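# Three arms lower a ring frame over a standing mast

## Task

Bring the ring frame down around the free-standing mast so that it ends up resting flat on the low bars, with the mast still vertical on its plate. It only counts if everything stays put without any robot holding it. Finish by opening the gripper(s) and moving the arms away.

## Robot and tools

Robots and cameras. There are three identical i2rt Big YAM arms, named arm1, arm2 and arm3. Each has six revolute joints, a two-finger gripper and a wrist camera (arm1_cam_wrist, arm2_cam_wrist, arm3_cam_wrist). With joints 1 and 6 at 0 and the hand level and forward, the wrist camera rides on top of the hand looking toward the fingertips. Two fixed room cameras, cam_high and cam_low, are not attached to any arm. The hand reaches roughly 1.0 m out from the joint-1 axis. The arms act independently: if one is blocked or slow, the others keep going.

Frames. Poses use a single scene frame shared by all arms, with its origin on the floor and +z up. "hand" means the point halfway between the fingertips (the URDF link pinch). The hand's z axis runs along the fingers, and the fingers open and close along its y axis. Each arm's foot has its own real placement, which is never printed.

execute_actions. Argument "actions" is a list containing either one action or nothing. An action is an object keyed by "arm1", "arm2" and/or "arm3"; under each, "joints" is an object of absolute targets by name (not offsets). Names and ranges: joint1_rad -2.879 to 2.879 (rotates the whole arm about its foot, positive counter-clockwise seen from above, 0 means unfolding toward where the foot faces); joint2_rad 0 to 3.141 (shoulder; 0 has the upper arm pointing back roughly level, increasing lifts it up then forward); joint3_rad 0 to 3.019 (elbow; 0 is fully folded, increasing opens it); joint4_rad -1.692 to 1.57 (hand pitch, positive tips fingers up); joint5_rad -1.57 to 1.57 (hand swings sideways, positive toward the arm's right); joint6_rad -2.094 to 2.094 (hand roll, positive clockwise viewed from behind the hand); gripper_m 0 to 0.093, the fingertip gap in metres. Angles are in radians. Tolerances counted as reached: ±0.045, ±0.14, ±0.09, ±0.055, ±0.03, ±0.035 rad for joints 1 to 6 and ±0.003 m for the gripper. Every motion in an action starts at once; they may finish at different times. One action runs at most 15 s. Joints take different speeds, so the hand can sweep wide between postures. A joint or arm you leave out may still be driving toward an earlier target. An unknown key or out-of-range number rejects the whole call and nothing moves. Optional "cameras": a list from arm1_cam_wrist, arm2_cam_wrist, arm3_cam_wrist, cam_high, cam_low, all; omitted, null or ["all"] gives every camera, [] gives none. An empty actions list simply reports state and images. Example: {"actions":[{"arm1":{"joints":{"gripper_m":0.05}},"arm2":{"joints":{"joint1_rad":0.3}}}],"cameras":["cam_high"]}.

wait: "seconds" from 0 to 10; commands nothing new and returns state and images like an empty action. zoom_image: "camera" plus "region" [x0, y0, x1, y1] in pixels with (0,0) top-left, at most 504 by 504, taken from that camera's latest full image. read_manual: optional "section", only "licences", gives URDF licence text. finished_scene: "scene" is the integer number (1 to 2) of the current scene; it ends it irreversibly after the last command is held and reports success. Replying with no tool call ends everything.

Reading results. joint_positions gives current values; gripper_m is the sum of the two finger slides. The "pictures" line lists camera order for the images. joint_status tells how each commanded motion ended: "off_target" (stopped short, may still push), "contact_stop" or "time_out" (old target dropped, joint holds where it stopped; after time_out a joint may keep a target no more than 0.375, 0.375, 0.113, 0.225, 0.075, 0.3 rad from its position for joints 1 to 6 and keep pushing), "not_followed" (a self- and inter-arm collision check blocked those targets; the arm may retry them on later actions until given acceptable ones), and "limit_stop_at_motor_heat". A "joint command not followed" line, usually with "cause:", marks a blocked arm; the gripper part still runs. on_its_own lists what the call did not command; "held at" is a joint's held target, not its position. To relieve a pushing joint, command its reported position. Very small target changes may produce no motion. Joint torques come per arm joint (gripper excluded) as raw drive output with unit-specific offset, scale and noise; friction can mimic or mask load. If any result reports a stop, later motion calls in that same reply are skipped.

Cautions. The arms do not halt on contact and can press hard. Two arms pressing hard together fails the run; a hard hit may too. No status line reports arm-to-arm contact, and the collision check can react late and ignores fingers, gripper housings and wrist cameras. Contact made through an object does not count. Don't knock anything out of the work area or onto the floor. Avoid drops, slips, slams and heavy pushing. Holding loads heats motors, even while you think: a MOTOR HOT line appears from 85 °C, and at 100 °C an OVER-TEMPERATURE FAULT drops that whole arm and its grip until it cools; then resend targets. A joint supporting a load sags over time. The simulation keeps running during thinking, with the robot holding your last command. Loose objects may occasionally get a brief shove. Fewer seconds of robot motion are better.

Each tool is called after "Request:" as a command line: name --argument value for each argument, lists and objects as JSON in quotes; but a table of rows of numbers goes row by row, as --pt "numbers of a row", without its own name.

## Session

Request:
execute_actions --actions '[]'

Scene clock: 0.00 s.
Joint torques (N m, as the arm reports them, + toward a larger angle): no reading
Motor temperatures (°C, as the motors report them): arm1=[22 22 26 24 20 24] | arm2=[23 23 24 23 25 20] | arm3=[23 23 23 23 24 22]
arm1.joint_positions: joint1_rad=+0.169 joint2_rad=+0.495 joint3_rad=+1.349 joint4_rad=-1.463 joint5_rad=+0.247 joint6_rad=-0.458 gripper_m=+0.095
arm1.joint_status: not commanded
arm1.hand: x=+1.2796 y=+0.0244 z=+1.3561 quat_wxyz=(-0.178, +0.858, +0.200, -0.439) (m; scene frame)
arm2.joint_positions: joint1_rad=-0.316 joint2_rad=+0.608 joint3_rad=+1.428 joint4_rad=-1.379 joint5_rad=+0.122 joint6_rad=-0.158 gripper_m=+0.094
arm2.joint_status: not commanded
arm2.hand: x=-0.6980 y=+1.0332 z=+1.3892 quat_wxyz=(-0.321, -0.510, -0.713, +0.360) (m; scene frame)
arm3.joint_positions: joint1_rad=-0.065 joint2_rad=+0.639 joint3_rad=+1.414 joint4_rad=-1.373 joint5_rad=-0.298 joint6_rad=+0.054 gripper_m=+0.095
arm3.joint_status: not commanded
arm3.hand: x=-0.6349 y=-1.0410 z=+1.3392 quat_wxyz=(-0.342, +0.443, -0.756, -0.338) (m; scene frame)
pictures: arm1_cam_wrist, arm2_cam_wrist, arm3_cam_wrist, cam_high, cam_low
Images, in order (width x height): arm1_cam_wrist 504x504, arm2_cam_wrist 504x504, arm3_cam_wrist 504x504, cam_high 896x504, cam_low 896x504.

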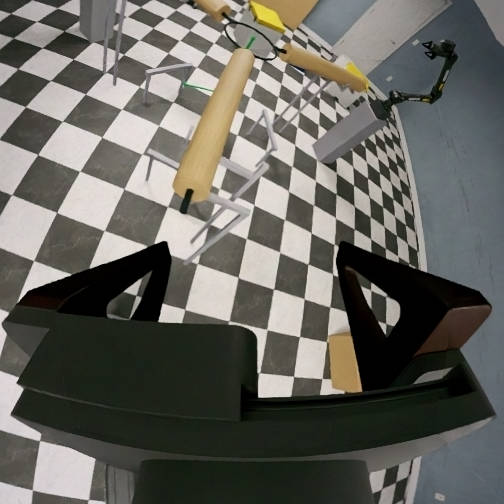

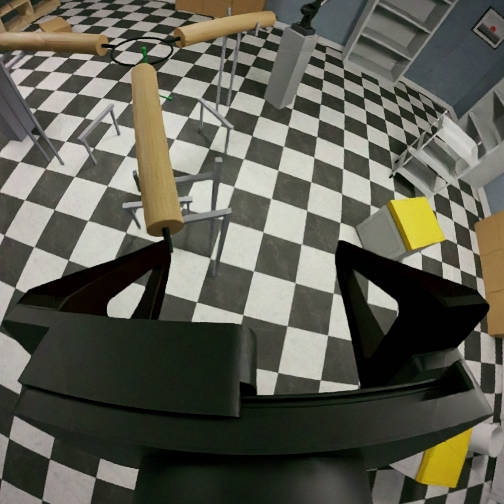

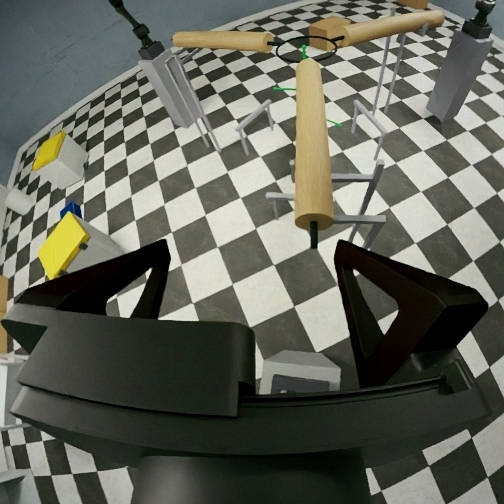

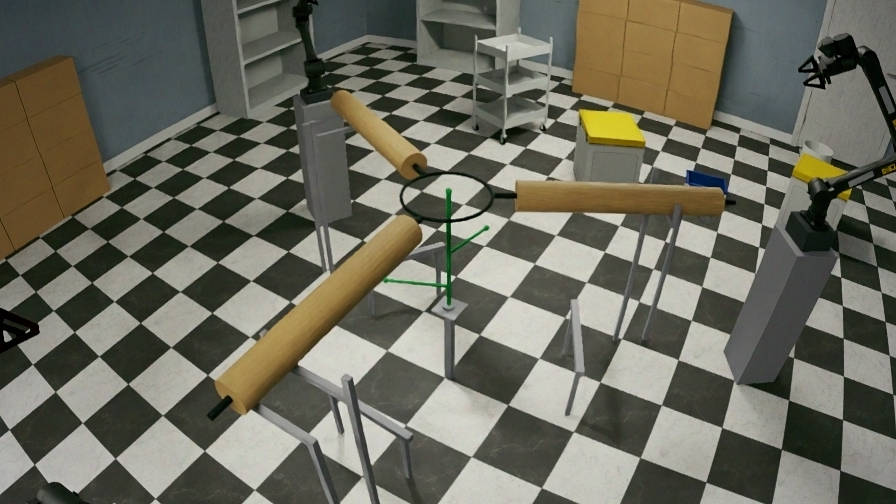

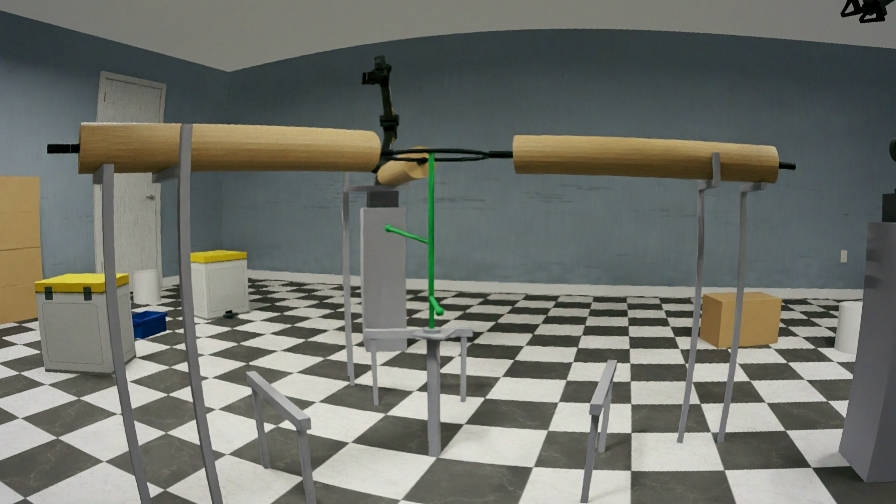

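Request:
execute_actions --actions '[{"arm1":{"joints":{"joint1_rad":0,"joint2_rad":1.515,"joint3_rad":1.187,"joint4_rad":-1.207,"joint5_rad":0,"joint6_rad":-0.02}},"arm2":{"joints":{"joint1_rad":-0.066,"joint2_rad":1.48,"joint3_rad":1.158,"joint4_rad":-1.2,"joint5_rad":0,"joint6_rad":-0.02}},"arm3":{"joints":{"joint1_rad":0.023,"joint2_rad":1.49,"joint3_rad":1.258,"joint4_rad":-1.32,"joint5_rad":0,"joint6_rad":-0.033}}}]'

Scene clock: 1.90 s.
Joint torques (N m, as the arm reports them, + toward a larger angle): arm1=[ -1.63 -10.83   9.37   0.8   -0.09   0.21] | arm2=[  2.04 -10.4    9.12   1.14  -0.09   0.16] | arm3=[ -0.01 -10.83  10.55   0.43   0.24  -0.07]
Motor temperatures (°C, as the motors report them): arm1=[22 22 26 24 20 24] | arm2=[23 23 24 23 25 20] | arm3=[23 23 23 23 24 22]
arm1.joint_positions: joint1_rad=+0.006 joint2_rad=+1.510 joint3_rad=+1.184 joint4_rad=-1.213 joint5_rad=+0.002 joint6_rad=-0.027 gripper_m=+0.095
arm1.joint_status: all done
arm1.hand: x=+1.0147 y=+0.0140 z=+0.9816 quat_wxyz=(+0.003, +1.000, +0.000, -0.019) (m; scene frame)
arm2.joint_positions: joint1_rad=-0.068 joint2_rad=+1.475 joint3_rad=+1.142 joint4_rad=-1.213 joint5_rad=+0.001 joint6_rad=-0.033 gripper_m=+0.094
arm2.joint_status: all done
arm2.hand: x=-0.5278 y=+0.8835 z=+0.9805 quat_wxyz=(-0.012, -0.499, -0.867, +0.000) (m; scene frame)
arm3.joint_positions: joint1_rad=+0.020 joint2_rad=+1.493 joint3_rad=+1.259 joint4_rad=-1.325 joint5_rad=-0.003 joint6_rad=-0.025 gripper_m=+0.095
arm3.joint_status: all done
arm3.hand: x=-0.5051 y=-0.8813 z=+0.9747 quat_wxyz=(-0.005, +0.507, -0.862, -0.004) (m; scene frame)
pictures: arm1_cam_wrist, arm2_cam_wrist, arm3_cam_wrist, cam_high, cam_low
Images, in order (width x height): arm1_cam_wrist 504x504, arm2_cam_wrist 504x504, arm3_cam_wrist 504x504, cam_high 896x504, cam_low 896x504.

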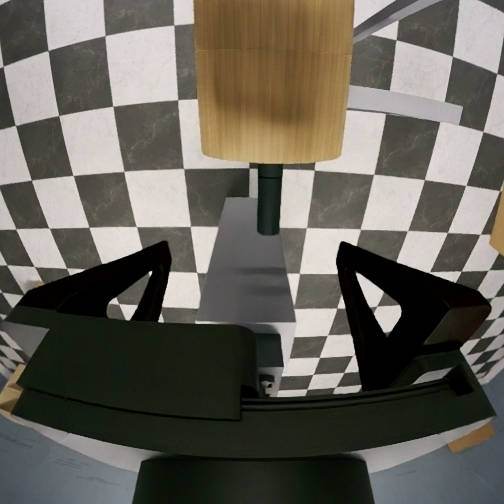

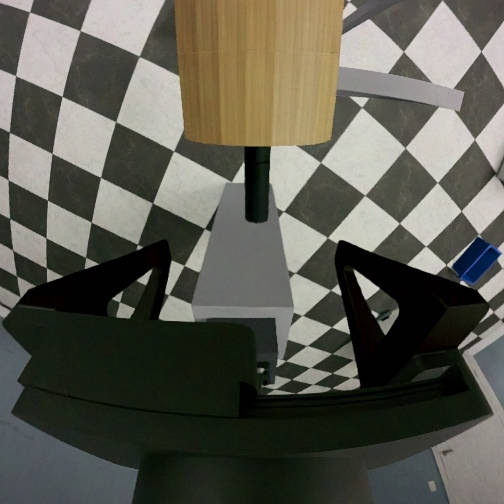

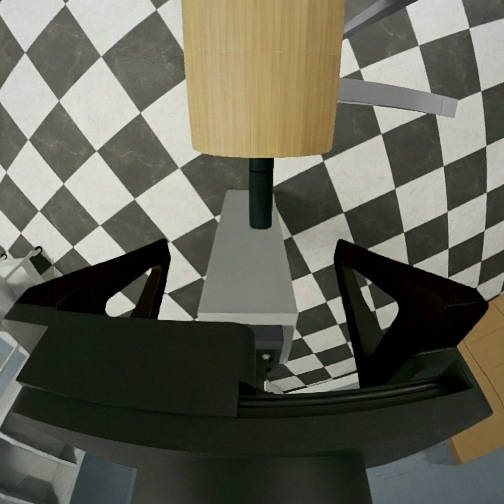

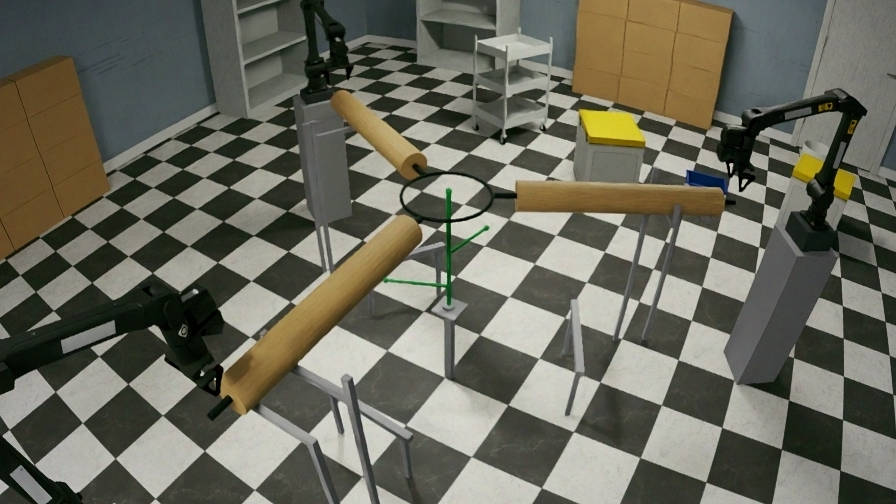

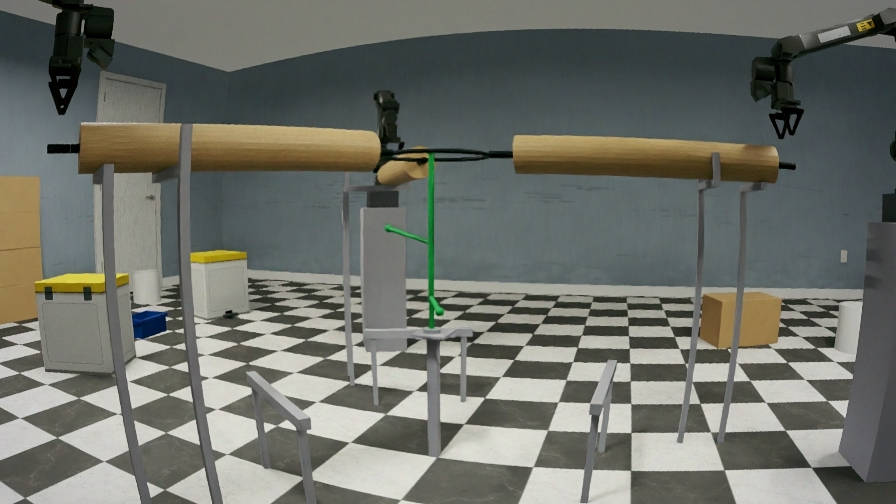

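Request:
execute_actions --actions '[]'

Scene clock: 2.60 s.
Joint torques (N m, as the arm reports them, + toward a larger angle): arm1=[ -2.1  -10.73   9.38   0.58  -0.1    0.21] | arm2=[  2.13 -10.51   9.07   1.16  -0.09   0.16] | arm3=[  0.01 -11.01  10.45   0.43   0.23  -0.12]
Motor temperatures (°C, as the motors report them): arm1=[22 22 26 24 20 24] | arm2=[23 23 24 23 25 20] | arm3=[23 23 23 23 24 22]
arm1.joint_positions: joint1_rad=+0.006 joint2_rad=+1.510 joint3_rad=+1.184 joint4_rad=-1.213 joint5_rad=+0.002 joint6_rad=-0.027 gripper_m=+0.095
arm1.joint_status: all done
arm1.hand: x=+1.0147 y=+0.0140 z=+0.9816 quat_wxyz=(+0.003, +1.000, +0.000, -0.019) (m; scene frame)
arm2.joint_positions: joint1_rad=-0.068 joint2_rad=+1.475 joint3_rad=+1.142 joint4_rad=-1.213 joint5_rad=+0.001 joint6_rad=-0.033 gripper_m=+0.094
arm2.joint_status: all done
arm2.hand: x=-0.5278 y=+0.8835 z=+0.9805 quat_wxyz=(-0.012, -0.499, -0.867, +0.000) (m; scene frame)
arm3.joint_positions: joint1_rad=+0.020 joint2_rad=+1.493 joint3_rad=+1.259 joint4_rad=-1.325 joint5_rad=-0.003 joint6_rad=-0.025 gripper_m=+0.095
arm3.joint_status: all done
arm3.hand: x=-0.5051 y=-0.8813 z=+0.9747 quat_wxyz=(-0.005, +0.507, -0.862, -0.004) (m; scene frame)
pictures: arm1_cam_wrist, arm2_cam_wrist, arm3_cam_wrist, cam_high, cam_low
Images, in order (width x height): arm1_cam_wrist 504x504, arm2_cam_wrist 504x504, arm3_cam_wrist 504x504, cam_high 896x504, cam_low 896x504.

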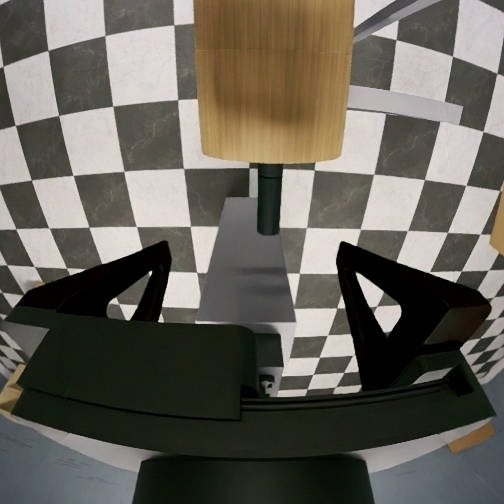

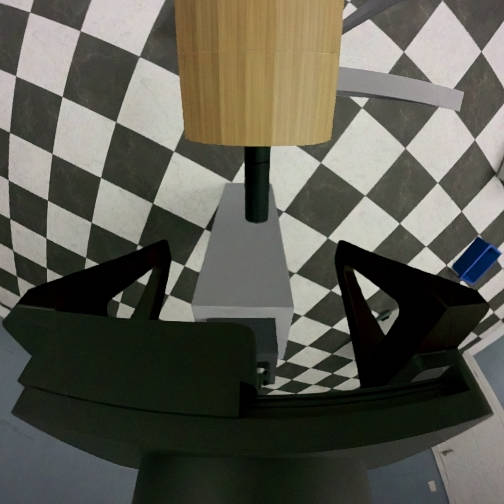

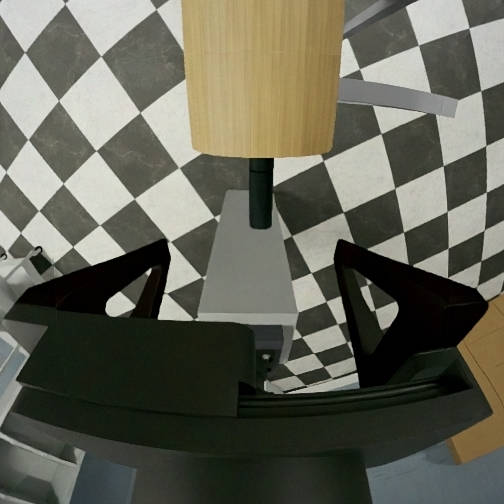

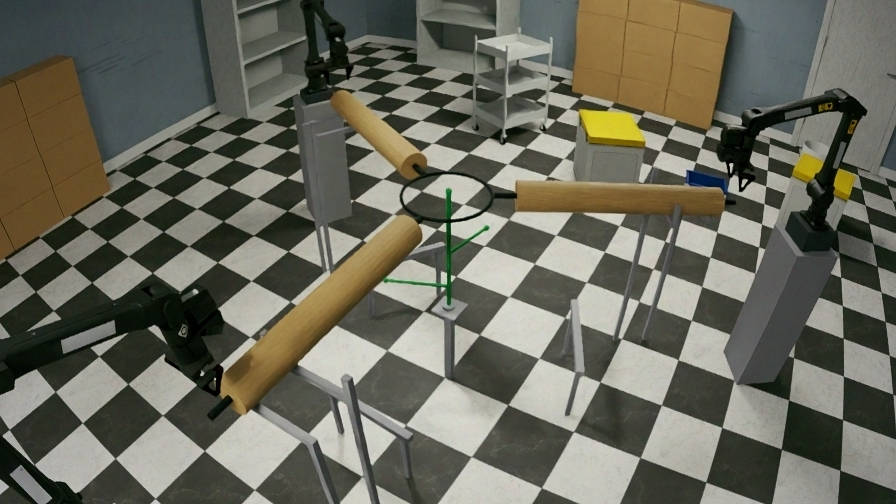

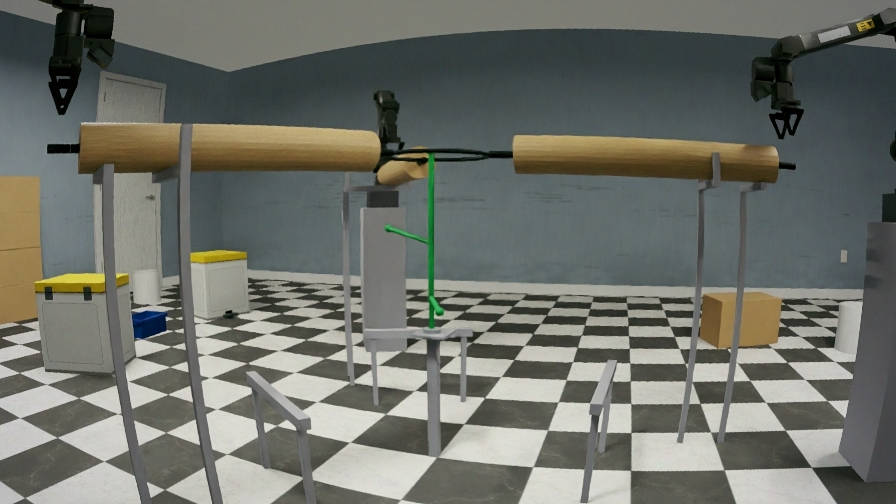

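Request:
execute_actions --actions '[{"arm1":{"joints":{"joint1_rad":-0.03,"joint2_rad":1.625,"joint3_rad":1.035,"joint4_rad":-0.955,"joint6_rad":-0.04}},"arm2":{"joints":{"joint2_rad":1.616,"joint3_rad":1.023,"joint4_rad":-0.952}},"arm3":{"joints":{"joint1_rad":0.0,"joint2_rad":1.58,"joint3_rad":1.108,"joint4_rad":-1.074,"joint6_rad":-0.04}}}]'

Scene clock: 3.83 s.
Joint torques (N m, as the arm reports them, + toward a larger angle): arm1=[ -1.59 -11.79   8.84   0.95  -0.02   0.07] | arm2=[  2.11 -12.78   8.06   1.14  -0.09   0.16] | arm3=[ -0.92 -11.06   9.81   0.8    0.22  -0.1 ]
Motor temperatures (°C, as the motors report them): arm1=[22 22 26 24 20 24] | arm2=[23 24 24 23 25 20] | arm3=[23 23 23 23 24 22]
arm1.joint_positions: joint1_rad=-0.026 joint2_rad=+1.635 joint3_rad=+1.024 joint4_rad=-0.965 joint5_rad=+0.001 joint6_rad=-0.033 gripper_m=+0.095
arm1.joint_status: all done
arm1.hand: x=+1.0256 y=+0.0264 z=+0.8759 quat_wxyz=(+0.004, +1.000, -0.014, +0.000) (m; scene frame)
arm2.joint_positions: joint1_rad=-0.068 joint2_rad=+1.627 joint3_rad=+1.005 joint4_rad=-0.966 joint5_rad=+0.001 joint6_rad=-0.033 gripper_m=+0.094
arm2.joint_status: all done
arm2.hand: x=-0.5284 y=+0.8875 z=+0.8737 quat_wxyz=(+0.006, -0.499, -0.867, -0.011) (m; scene frame)
arm3.joint_positions: joint1_rad=+0.005 joint2_rad=+1.584 joint3_rad=+1.105 joint4_rad=-1.085 joint5_rad=-0.003 joint6_rad=-0.032 gripper_m=+0.095
arm3.joint_status: all done
arm3.hand: x=-0.4988 y=-0.8840 z=+0.8820 quat_wxyz=(-0.003, +0.504, -0.864, -0.003) (m; scene frame)
pictures: arm1_cam_wrist, arm2_cam_wrist, arm3_cam_wrist, cam_high, cam_low
Images, in order (width x height): arm1_cam_wrist 504x504, arm2_cam_wrist 504x504, arm3_cam_wrist 504x504, cam_high 896x504, cam_low 896x504.

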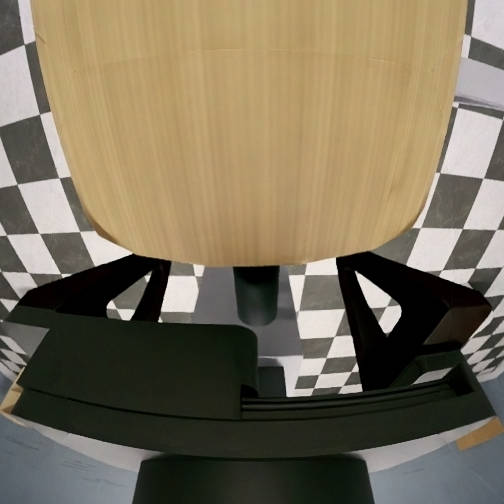

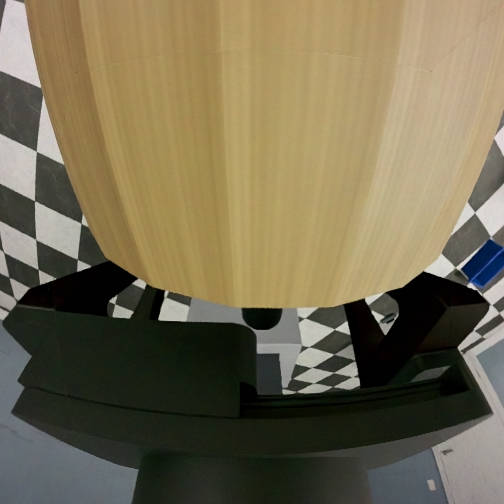

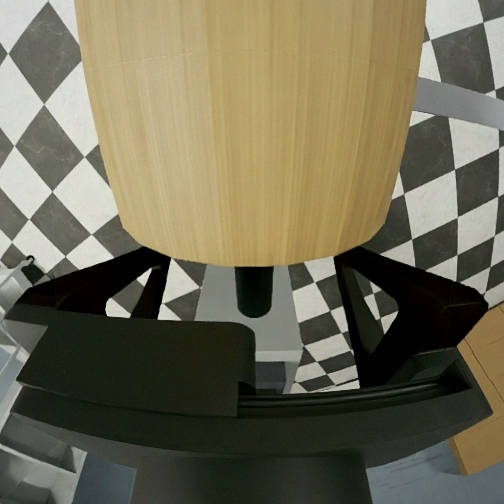

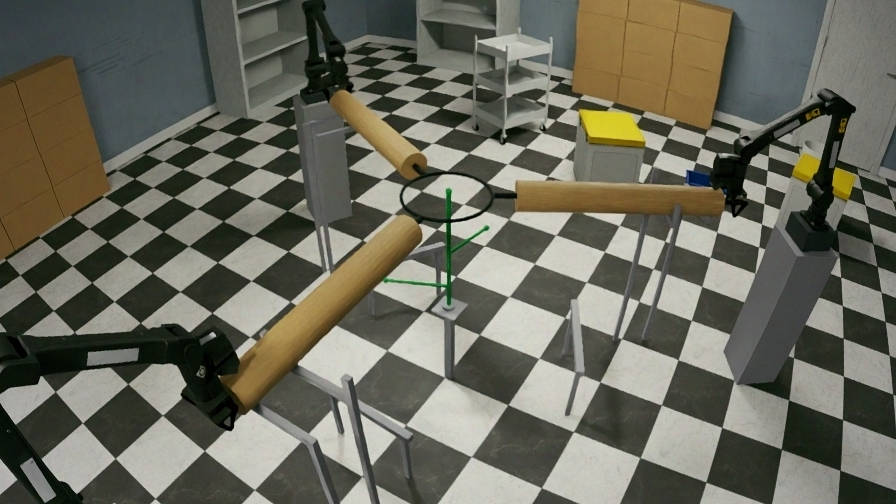

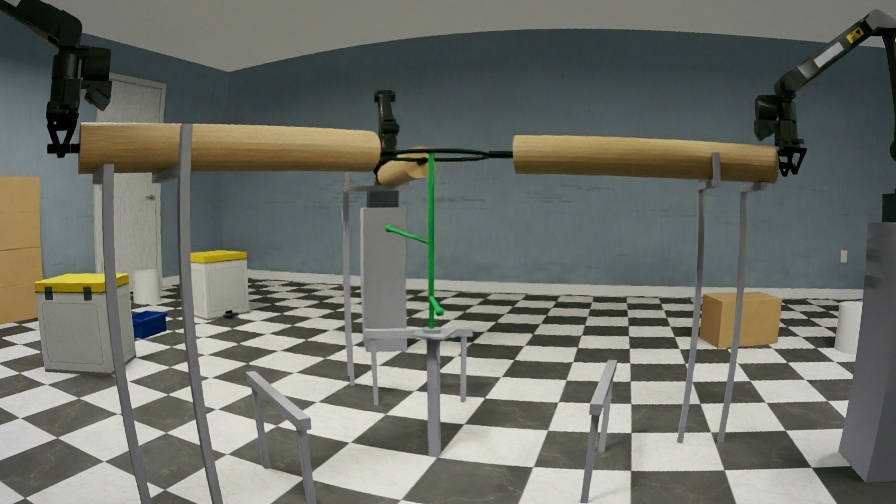

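Request:
execute_actions --actions '[{"arm2":{"joints":{"joint1_rad":-0.085,"joint2_rad":1.58,"joint3_rad":1.045,"joint4_rad":-0.97}}}]' --cameras '["arm2_cam_wrist","cam_high"]'

Request:
zoom_image --camera "cam_high" --region '[680,140,800,240]'

Scene clock: 4.70 s.
Joint torques (N m, as the arm reports them, + toward a larger angle): arm1=[ -1.85 -12.13   8.76   0.6   -0.06   0.09] | arm2=[  1.45 -12.73  10.03   0.36  -0.09   0.16] | arm3=[ -0.79 -11.38   9.97   0.84   0.22  -0.07]
Motor temperatures (°C, as the motors report them): arm1=[22 22 26 24 20 24] | arm2=[23 24 25 23 25 20] | arm3=[23 23 23 23 24 22]
arm1.joint_positions: joint1_rad=-0.026 joint2_rad=+1.635 joint3_rad=+1.024 joint4_rad=-0.965 joint5_rad=+0.001 joint6_rad=-0.033 gripper_m=+0.095
arm1.joint_status: not commanded
arm1.hand: x=+1.0256 y=+0.0264 z=+0.8759 quat_wxyz=(+0.004, +1.000, -0.014, +0.000) (m; scene frame)
arm2.joint_positions: joint1_rad=-0.077 joint2_rad=+1.593 joint3_rad=+1.005 joint4_rad=-0.966 joint5_rad=+0.001 joint6_rad=-0.033 gripper_m=+0.094
arm2.joint_status: all done
arm2.hand: x=-0.5302 y=+0.8831 z=+0.8873 quat_wxyz=(-0.008, -0.502, -0.865, -0.002) (m; scene frame)
arm3.joint_positions: joint1_rad=+0.005 joint2_rad=+1.584 joint3_rad=+1.105 joint4_rad=-1.085 joint5_rad=-0.003 joint6_rad=-0.032 gripper_m=+0.095
arm3.joint_status: not commanded
arm3.hand: x=-0.4988 y=-0.8840 z=+0.8820 quat_wxyz=(-0.003, +0.504, -0.864, -0.003) (m; scene frame)
pictures: arm2_cam_wrist, cam_high
Images, in order (width x height): arm2_cam_wrist 504x504, cam_high 896x504.

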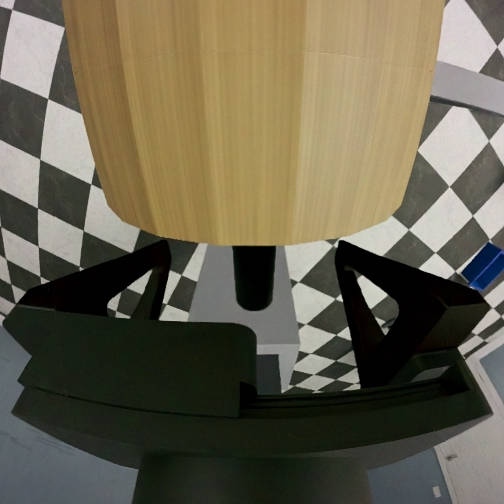

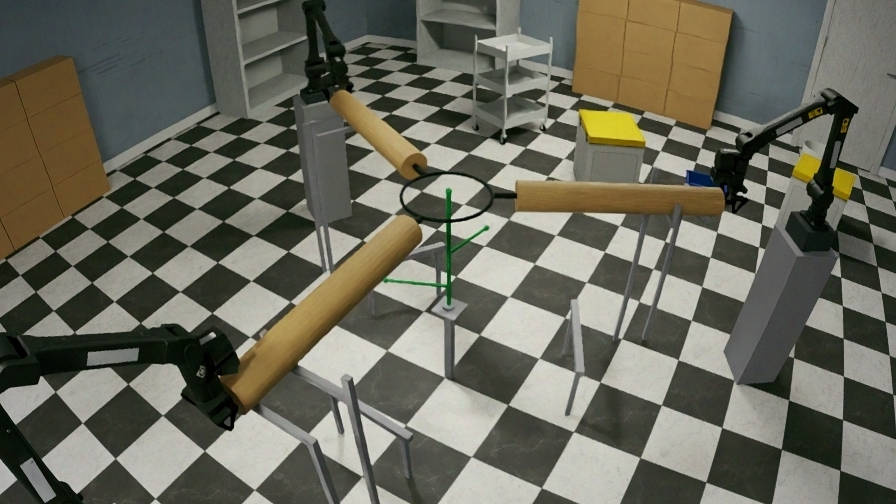

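Region (680, 140, 800, 240) of cam_high's 896x504 image, scaled by 4.200, with more detail than that image has.

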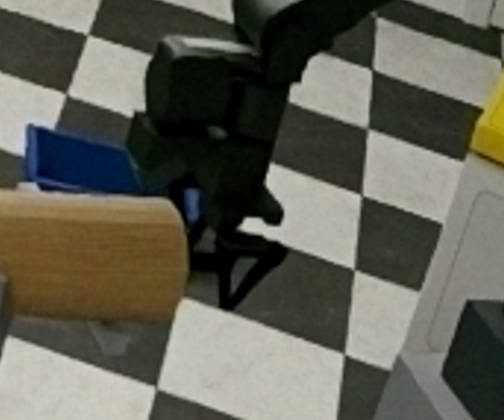

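Good; grip.

Request:
execute_actions --actions '[{"arm1":{"joints":{"gripper_m":0}},"arm2":{"joints":{"gripper_m":0}},"arm3":{"joints":{"gripper_m":0}}}]' --cameras '["arm1_cam_wrist","arm2_cam_wrist","arm3_cam_wrist"]'

Scene clock: 5.50 s.
Joint torques (N m, as the arm reports them, + toward a larger angle): arm1=[ -1.39 -12.19   8.93   0.72  -0.14   0.29] | arm2=[  1.32 -12.66   9.98   0.44  -0.08   0.16] | arm3=[ -0.1  -11.03   9.95   0.77   0.17  -0.01]
Motor temperatures (°C, as the motors report them): arm1=[22 22 26 24 20 24] | arm2=[23 24 25 23 25 20] | arm3=[23 23 23 23 24 22]
arm1.joint_positions: joint1_rad=-0.026 joint2_rad=+1.635 joint3_rad=+1.024 joint4_rad=-0.964 joint5_rad=+0.004 joint6_rad=-0.053 gripper_m=+0.018
arm1.joint_status: gripper_m off_target (ended at +0.018, target +0.000)
arm1.hand: x=+1.0255 y=+0.0268 z=+0.8759 quat_wxyz=(+0.003, +1.000, -0.003, -0.001) (m; scene frame)
arm2.joint_positions: joint1_rad=-0.077 joint2_rad=+1.593 joint3_rad=+1.006 joint4_rad=-0.966 joint5_rad=+0.001 joint6_rad=-0.033 gripper_m=+0.019
arm2.joint_status: gripper_m off_target (ended at +0.019, target +0.000)
arm2.hand: x=-0.5301 y=+0.8830 z=+0.8874 quat_wxyz=(-0.009, -0.503, -0.865, -0.002) (m; scene frame)
arm3.joint_positions: joint1_rad=+0.005 joint2_rad=+1.584 joint3_rad=+1.105 joint4_rad=-1.085 joint5_rad=-0.002 joint6_rad=-0.038 gripper_m=+0.019
arm3.joint_status: gripper_m off_target (ended at +0.019, target +0.000)
arm3.hand: x=-0.4985 y=-0.8841 z=+0.8820 quat_wxyz=(-0.004, +0.506, -0.862, -0.002) (m; scene frame)
pictures: arm1_cam_wrist, arm2_cam_wrist, arm3_cam_wrist
Images, in order (width x height): arm1_cam_wrist 504x504, arm2_cam_wrist 504x504, arm3_cam_wrist 504x504.

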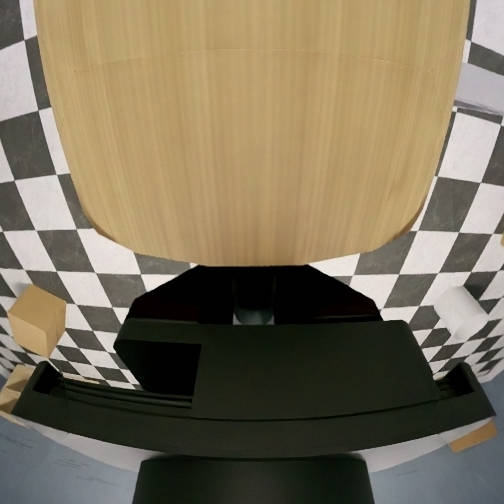

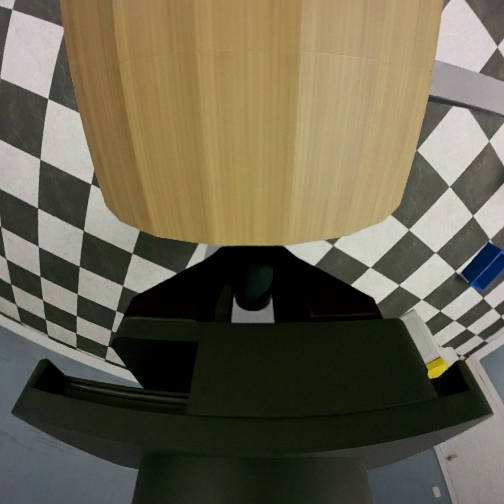

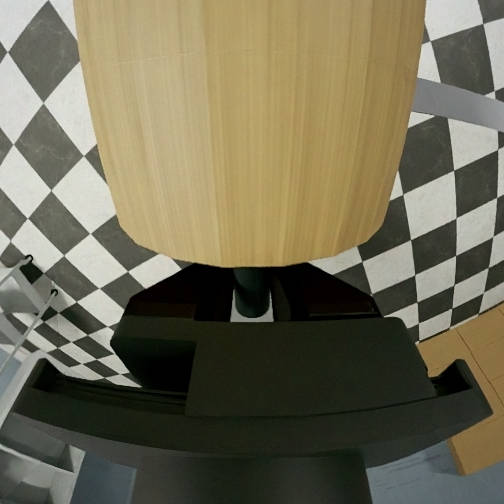

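Request:
execute_actions --actions '[{"arm1":{"joints":{"joint2_rad":1.435,"joint3_rad":1.27,"joint4_rad":-1.323,"joint6_rad":-0.053}},"arm2":{"joints":{"joint2_rad":1.40,"joint3_rad":1.268,"joint4_rad":-1.329}},"arm3":{"joints":{"joint2_rad":1.432,"joint3_rad":1.396,"joint4_rad":-1.441}}}]' --cameras '["cam_high","cam_low"]'

Scene clock: 7.07 s.
Joint torques (N m, as the arm reports them, + toward a larger angle): arm1=[ -1.33 -11.55  12.98  -0.22   0.03   0.2 ] | arm2=[  1.68 -11.35  11.66  -0.1    0.02   0.19] | arm3=[ -0.31 -10.67  14.21  -0.55  -0.11   0.06]
Motor temperatures (°C, as the motors report them): arm1=[22 22 27 24 20 24] | arm2=[23 24 25 23 25 20] | arm3=[23 24 24 23 24 22]
arm1.joint_positions: joint1_rad=-0.024 joint2_rad=+1.448 joint3_rad=+1.225 joint4_rad=-1.299 joint5_rad=+0.000 joint6_rad=-0.057 gripper_m=+0.018
arm1.joint_status: all done
arm1.hand: x=+1.0244 y=+0.0266 z=+1.0218 quat_wxyz=(+0.003, +1.000, +0.000, -0.028) (m; scene frame)
arm2.joint_positions: joint1_rad=-0.080 joint2_rad=+1.411 joint3_rad=+1.225 joint4_rad=-1.310 joint5_rad=-0.002 joint6_rad=-0.036 gripper_m=+0.019
arm2.joint_status: all done
arm2.hand: x=-0.5315 y=+0.8793 z=+1.0364 quat_wxyz=(-0.033, -0.503, -0.864, +0.012) (m; scene frame)
arm3.joint_positions: joint1_rad=+0.000 joint2_rad=+1.450 joint3_rad=+1.353 joint4_rad=-1.420 joint5_rad=+0.004 joint6_rad=-0.044 gripper_m=+0.019
arm3.joint_status: all done
arm3.hand: x=-0.4953 y=-0.8842 z=+1.0279 quat_wxyz=(-0.026, +0.507, -0.862, -0.011) (m; scene frame)
pictures: cam_high, cam_low
Images, in order (width x height): cam_high 896x504, cam_low 896x504.

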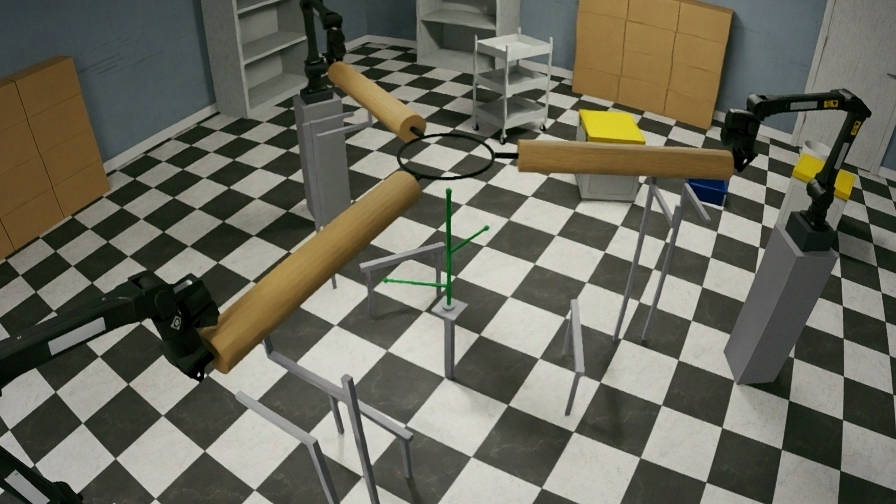

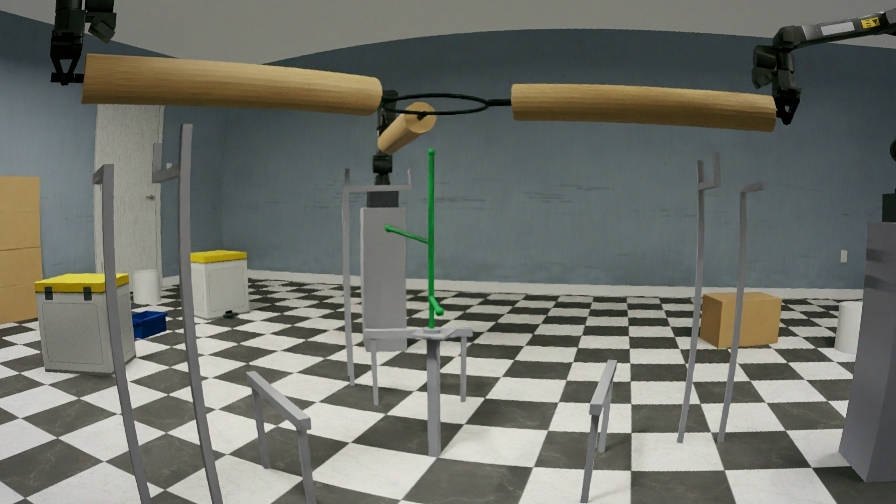

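Request:
execute_actions --actions '[{"arm1":{"joints":{"joint1_rad":0.289,"joint2_rad":1.534,"joint3_rad":1.369,"joint4_rad":-1.365,"joint6_rad":0.393}},"arm2":{"joints":{"joint1_rad":0.225,"joint2_rad":1.482,"joint3_rad":1.34,"joint4_rad":-1.367,"joint6_rad":0.40}},"arm3":{"joints":{"joint1_rad":0.324,"joint2_rad":1.515,"joint3_rad":1.475,"joint4_rad":-1.48,"joint6_rad":0.412}}}]' --cameras '["cam_high"]'

Scene clock: 8.53 s.
Joint torques (N m, as the arm reports them, + toward a larger angle): arm1=[ -1.64 -12.25  13.8   -0.5   -0.23   0.35] | arm2=[  2.02 -12.87  11.68   0.21  -0.14   0.17] | arm3=[  0.79 -12.83  15.17  -0.86  -0.46   0.21]
Motor temperatures (°C, as the motors report them): arm1=[22 22 27 24 20 24] | arm2=[23 24 25 23 25 20] | arm3=[23 24 24 23 24 22]
arm1.joint_positions: joint1_rad=+0.282 joint2_rad=+1.548 joint3_rad=+1.316 joint4_rad=-1.339 joint5_rad=+0.007 joint6_rad=+0.377 gripper_m=+0.018
arm1.joint_status: all done
arm1.hand: x=+1.0116 y=-0.1082 z=+1.0154 quat_wxyz=(+0.002, +0.998, -0.064, -0.004) (m; scene frame)
arm2.joint_positions: joint1_rad=+0.222 joint2_rad=+1.499 joint3_rad=+1.296 joint4_rad=-1.356 joint5_rad=+0.003 joint6_rad=+0.386 gripper_m=+0.019
arm2.joint_status: all done
arm2.hand: x=-0.4175 y=+0.9418 z=+1.0290 quat_wxyz=(-0.006, -0.553, -0.833, -0.004) (m; scene frame)
arm3.joint_positions: joint1_rad=+0.312 joint2_rad=+1.538 joint3_rad=+1.421 joint4_rad=-1.457 joint5_rad=+0.013 joint6_rad=+0.392 gripper_m=+0.019
arm3.joint_status: all done
arm3.hand: x=-0.6141 y=-0.8136 z=+1.0161 quat_wxyz=(-0.005, +0.452, -0.892, +0.006) (m; scene frame)
pictures: cam_high
Images, in order (width x height): cam_high 896x504.

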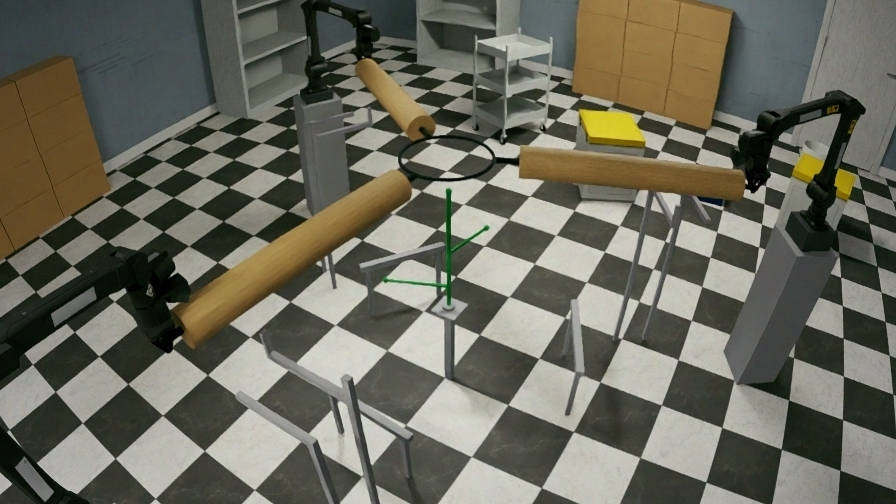

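Request:
execute_actions --actions '[{"arm1":{"joints":{"joint1_rad":0.524,"joint2_rad":1.722,"joint3_rad":1.593,"joint4_rad":-1.393,"joint6_rad":0.766}},"arm2":{"joints":{"joint1_rad":0.456,"joint2_rad":1.665,"joint3_rad":1.542,"joint4_rad":-1.375,"joint6_rad":0.77}},"arm3":{"joints":{"joint1_rad":0.56,"joint2_rad":1.693,"joint3_rad":1.694,"joint4_rad":-1.503,"joint6_rad":0.785}}}]' --cameras '["cam_high"]'

Request:
execute_actions --actions '[{"arm1":{"joints":{"joint2_rad":1.862,"joint3_rad":1.348,"joint4_rad":-1.002}},"arm2":{"joints":{"joint2_rad":1.802,"joint3_rad":1.291,"joint4_rad":-0.983}},"arm3":{"joints":{"joint2_rad":1.795,"joint3_rad":1.395,"joint4_rad":-1.103}}}]'

Scene clock: 10.00 s.
Joint torques (N m, as the arm reports them, + toward a larger angle): arm1=[ -0.57 -16.88  14.4   -0.41  -0.19   0.46] | arm2=[  2.49 -16.88  12.82   0.22  -0.09   0.28] | arm3=[  1.6  -15.7   16.45  -0.6   -0.58   0.35]
Motor temperatures (°C, as the motors report them): arm1=[22 23 28 24 20 24] | arm2=[23 24 26 23 25 20] | arm3=[23 24 25 23 24 22]
arm1.joint_positions: joint1_rad=+0.513 joint2_rad=+1.750 joint3_rad=+1.530 joint4_rad=-1.370 joint5_rad=+0.007 joint6_rad=+0.738 gripper_m=+0.018
arm1.joint_status: all done
arm1.hand: x=+0.9851 y=-0.2390 z=+1.0018 quat_wxyz=(-0.003, +0.992, -0.129, +0.003) (m; scene frame)
arm2.joint_positions: joint1_rad=+0.451 joint2_rad=+1.694 joint3_rad=+1.484 joint4_rad=-1.366 joint5_rad=+0.003 joint6_rad=+0.746 gripper_m=+0.019
arm2.joint_status: all done
arm2.hand: x=-0.2960 y=+0.9839 z=+1.0130 quat_wxyz=(+0.002, -0.607, -0.795, -0.005) (m; scene frame)
arm3.joint_positions: joint1_rad=+0.540 joint2_rad=+1.726 joint3_rad=+1.624 joint4_rad=-1.487 joint5_rad=+0.017 joint6_rad=+0.753 gripper_m=+0.019
arm3.joint_status: all done
arm3.hand: x=-0.7158 y=-0.7331 z=+1.0044 quat_wxyz=(-0.005, +0.392, -0.920, +0.012) (m; scene frame)
pictures: cam_high
Images, in order (width x height): cam_high 896x504.

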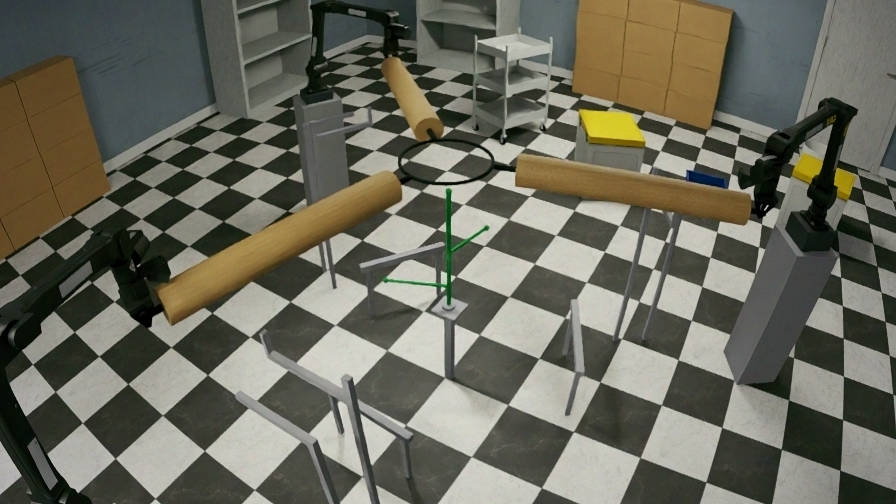

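Scene clock: 11.23 s.
Joint torques (N m, as the arm reports them, + toward a larger angle): arm1=[ -1.19 -19.25   9.35   0.67  -0.03   0.39] | arm2=[  2.03 -19.37   8.39   1.15   0.16   0.16] | arm3=[  0.58 -16.85  11.03   1.03  -0.2    0.23]
Motor temperatures (°C, as the motors report them): arm1=[22 23 28 24 20 24] | arm2=[23 24 26 23 25 20] | arm3=[23 24 25 23 24 22]
arm1.joint_positions: joint1_rad=+0.514 joint2_rad=+1.907 joint3_rad=+1.334 joint4_rad=-1.011 joint5_rad=+0.002 joint6_rad=+0.745 gripper_m=+0.018
arm1.joint_status: all done
arm1.hand: x=+0.9810 y=-0.2434 z=+0.8526 quat_wxyz=(+0.001, +0.991, -0.132, +0.002) (m; scene frame)
arm2.joint_positions: joint1_rad=+0.456 joint2_rad=+1.845 joint3_rad=+1.271 joint4_rad=-0.997 joint5_rad=-0.004 joint6_rad=+0.757 gripper_m=+0.019
arm2.joint_status: all done
arm2.hand: x=-0.2908 y=+0.9876 z=+0.8642 quat_wxyz=(+0.000, -0.609, -0.793, -0.009) (m; scene frame)
arm3.joint_positions: joint1_rad=+0.549 joint2_rad=+1.830 joint3_rad=+1.379 joint4_rad=-1.121 joint5_rad=+0.008 joint6_rad=+0.765 gripper_m=+0.019
arm3.joint_status: all done
arm3.hand: x=-0.7219 y=-0.7279 z=+0.8619 quat_wxyz=(-0.004, +0.391, -0.921, +0.002) (m; scene frame)
pictures: arm1_cam_wrist, arm2_cam_wrist, arm3_cam_wrist, cam_high, cam_low
Images, in order (width x height): arm1_cam_wrist 504x504, arm2_cam_wrist 504x504, arm3_cam_wrist 504x504, cam_high 896x504, cam_low 896x504.

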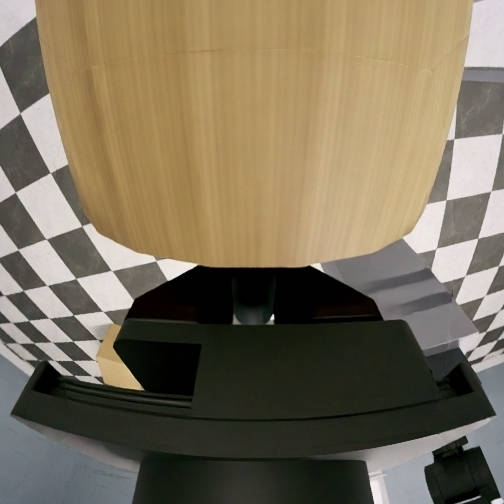

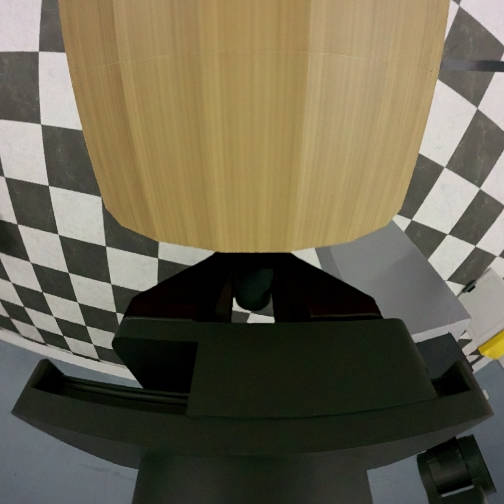

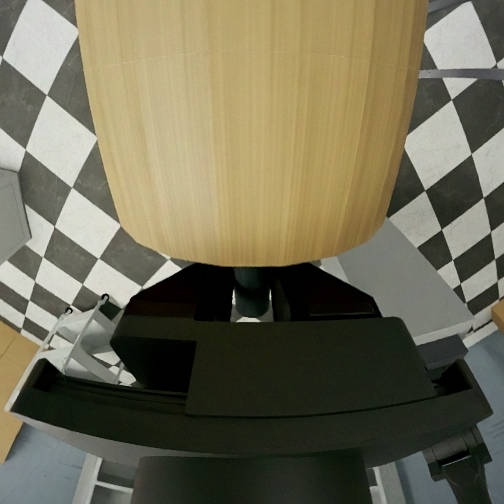

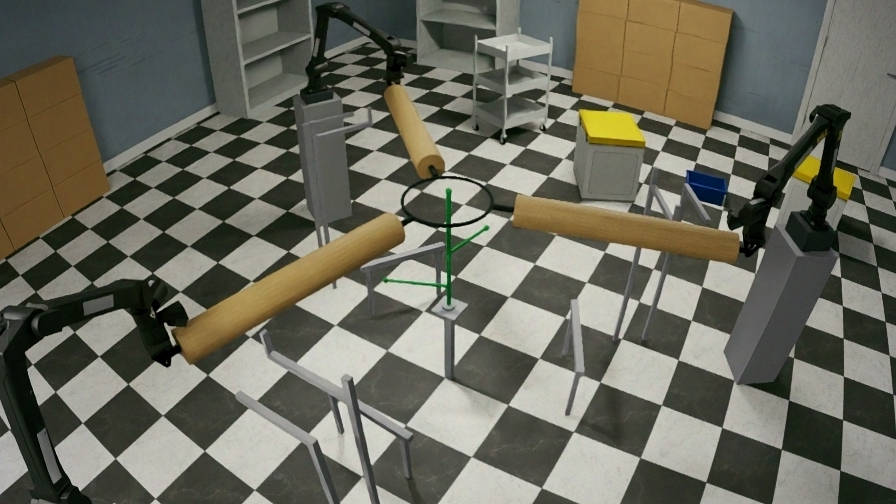

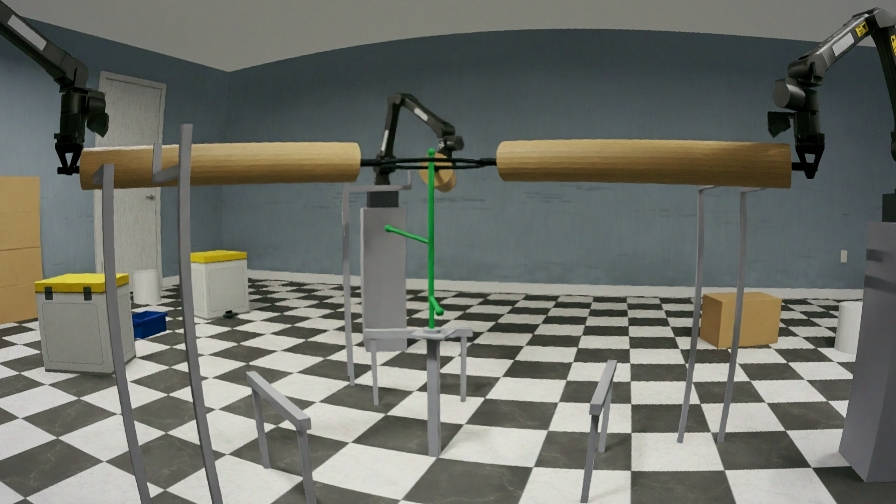

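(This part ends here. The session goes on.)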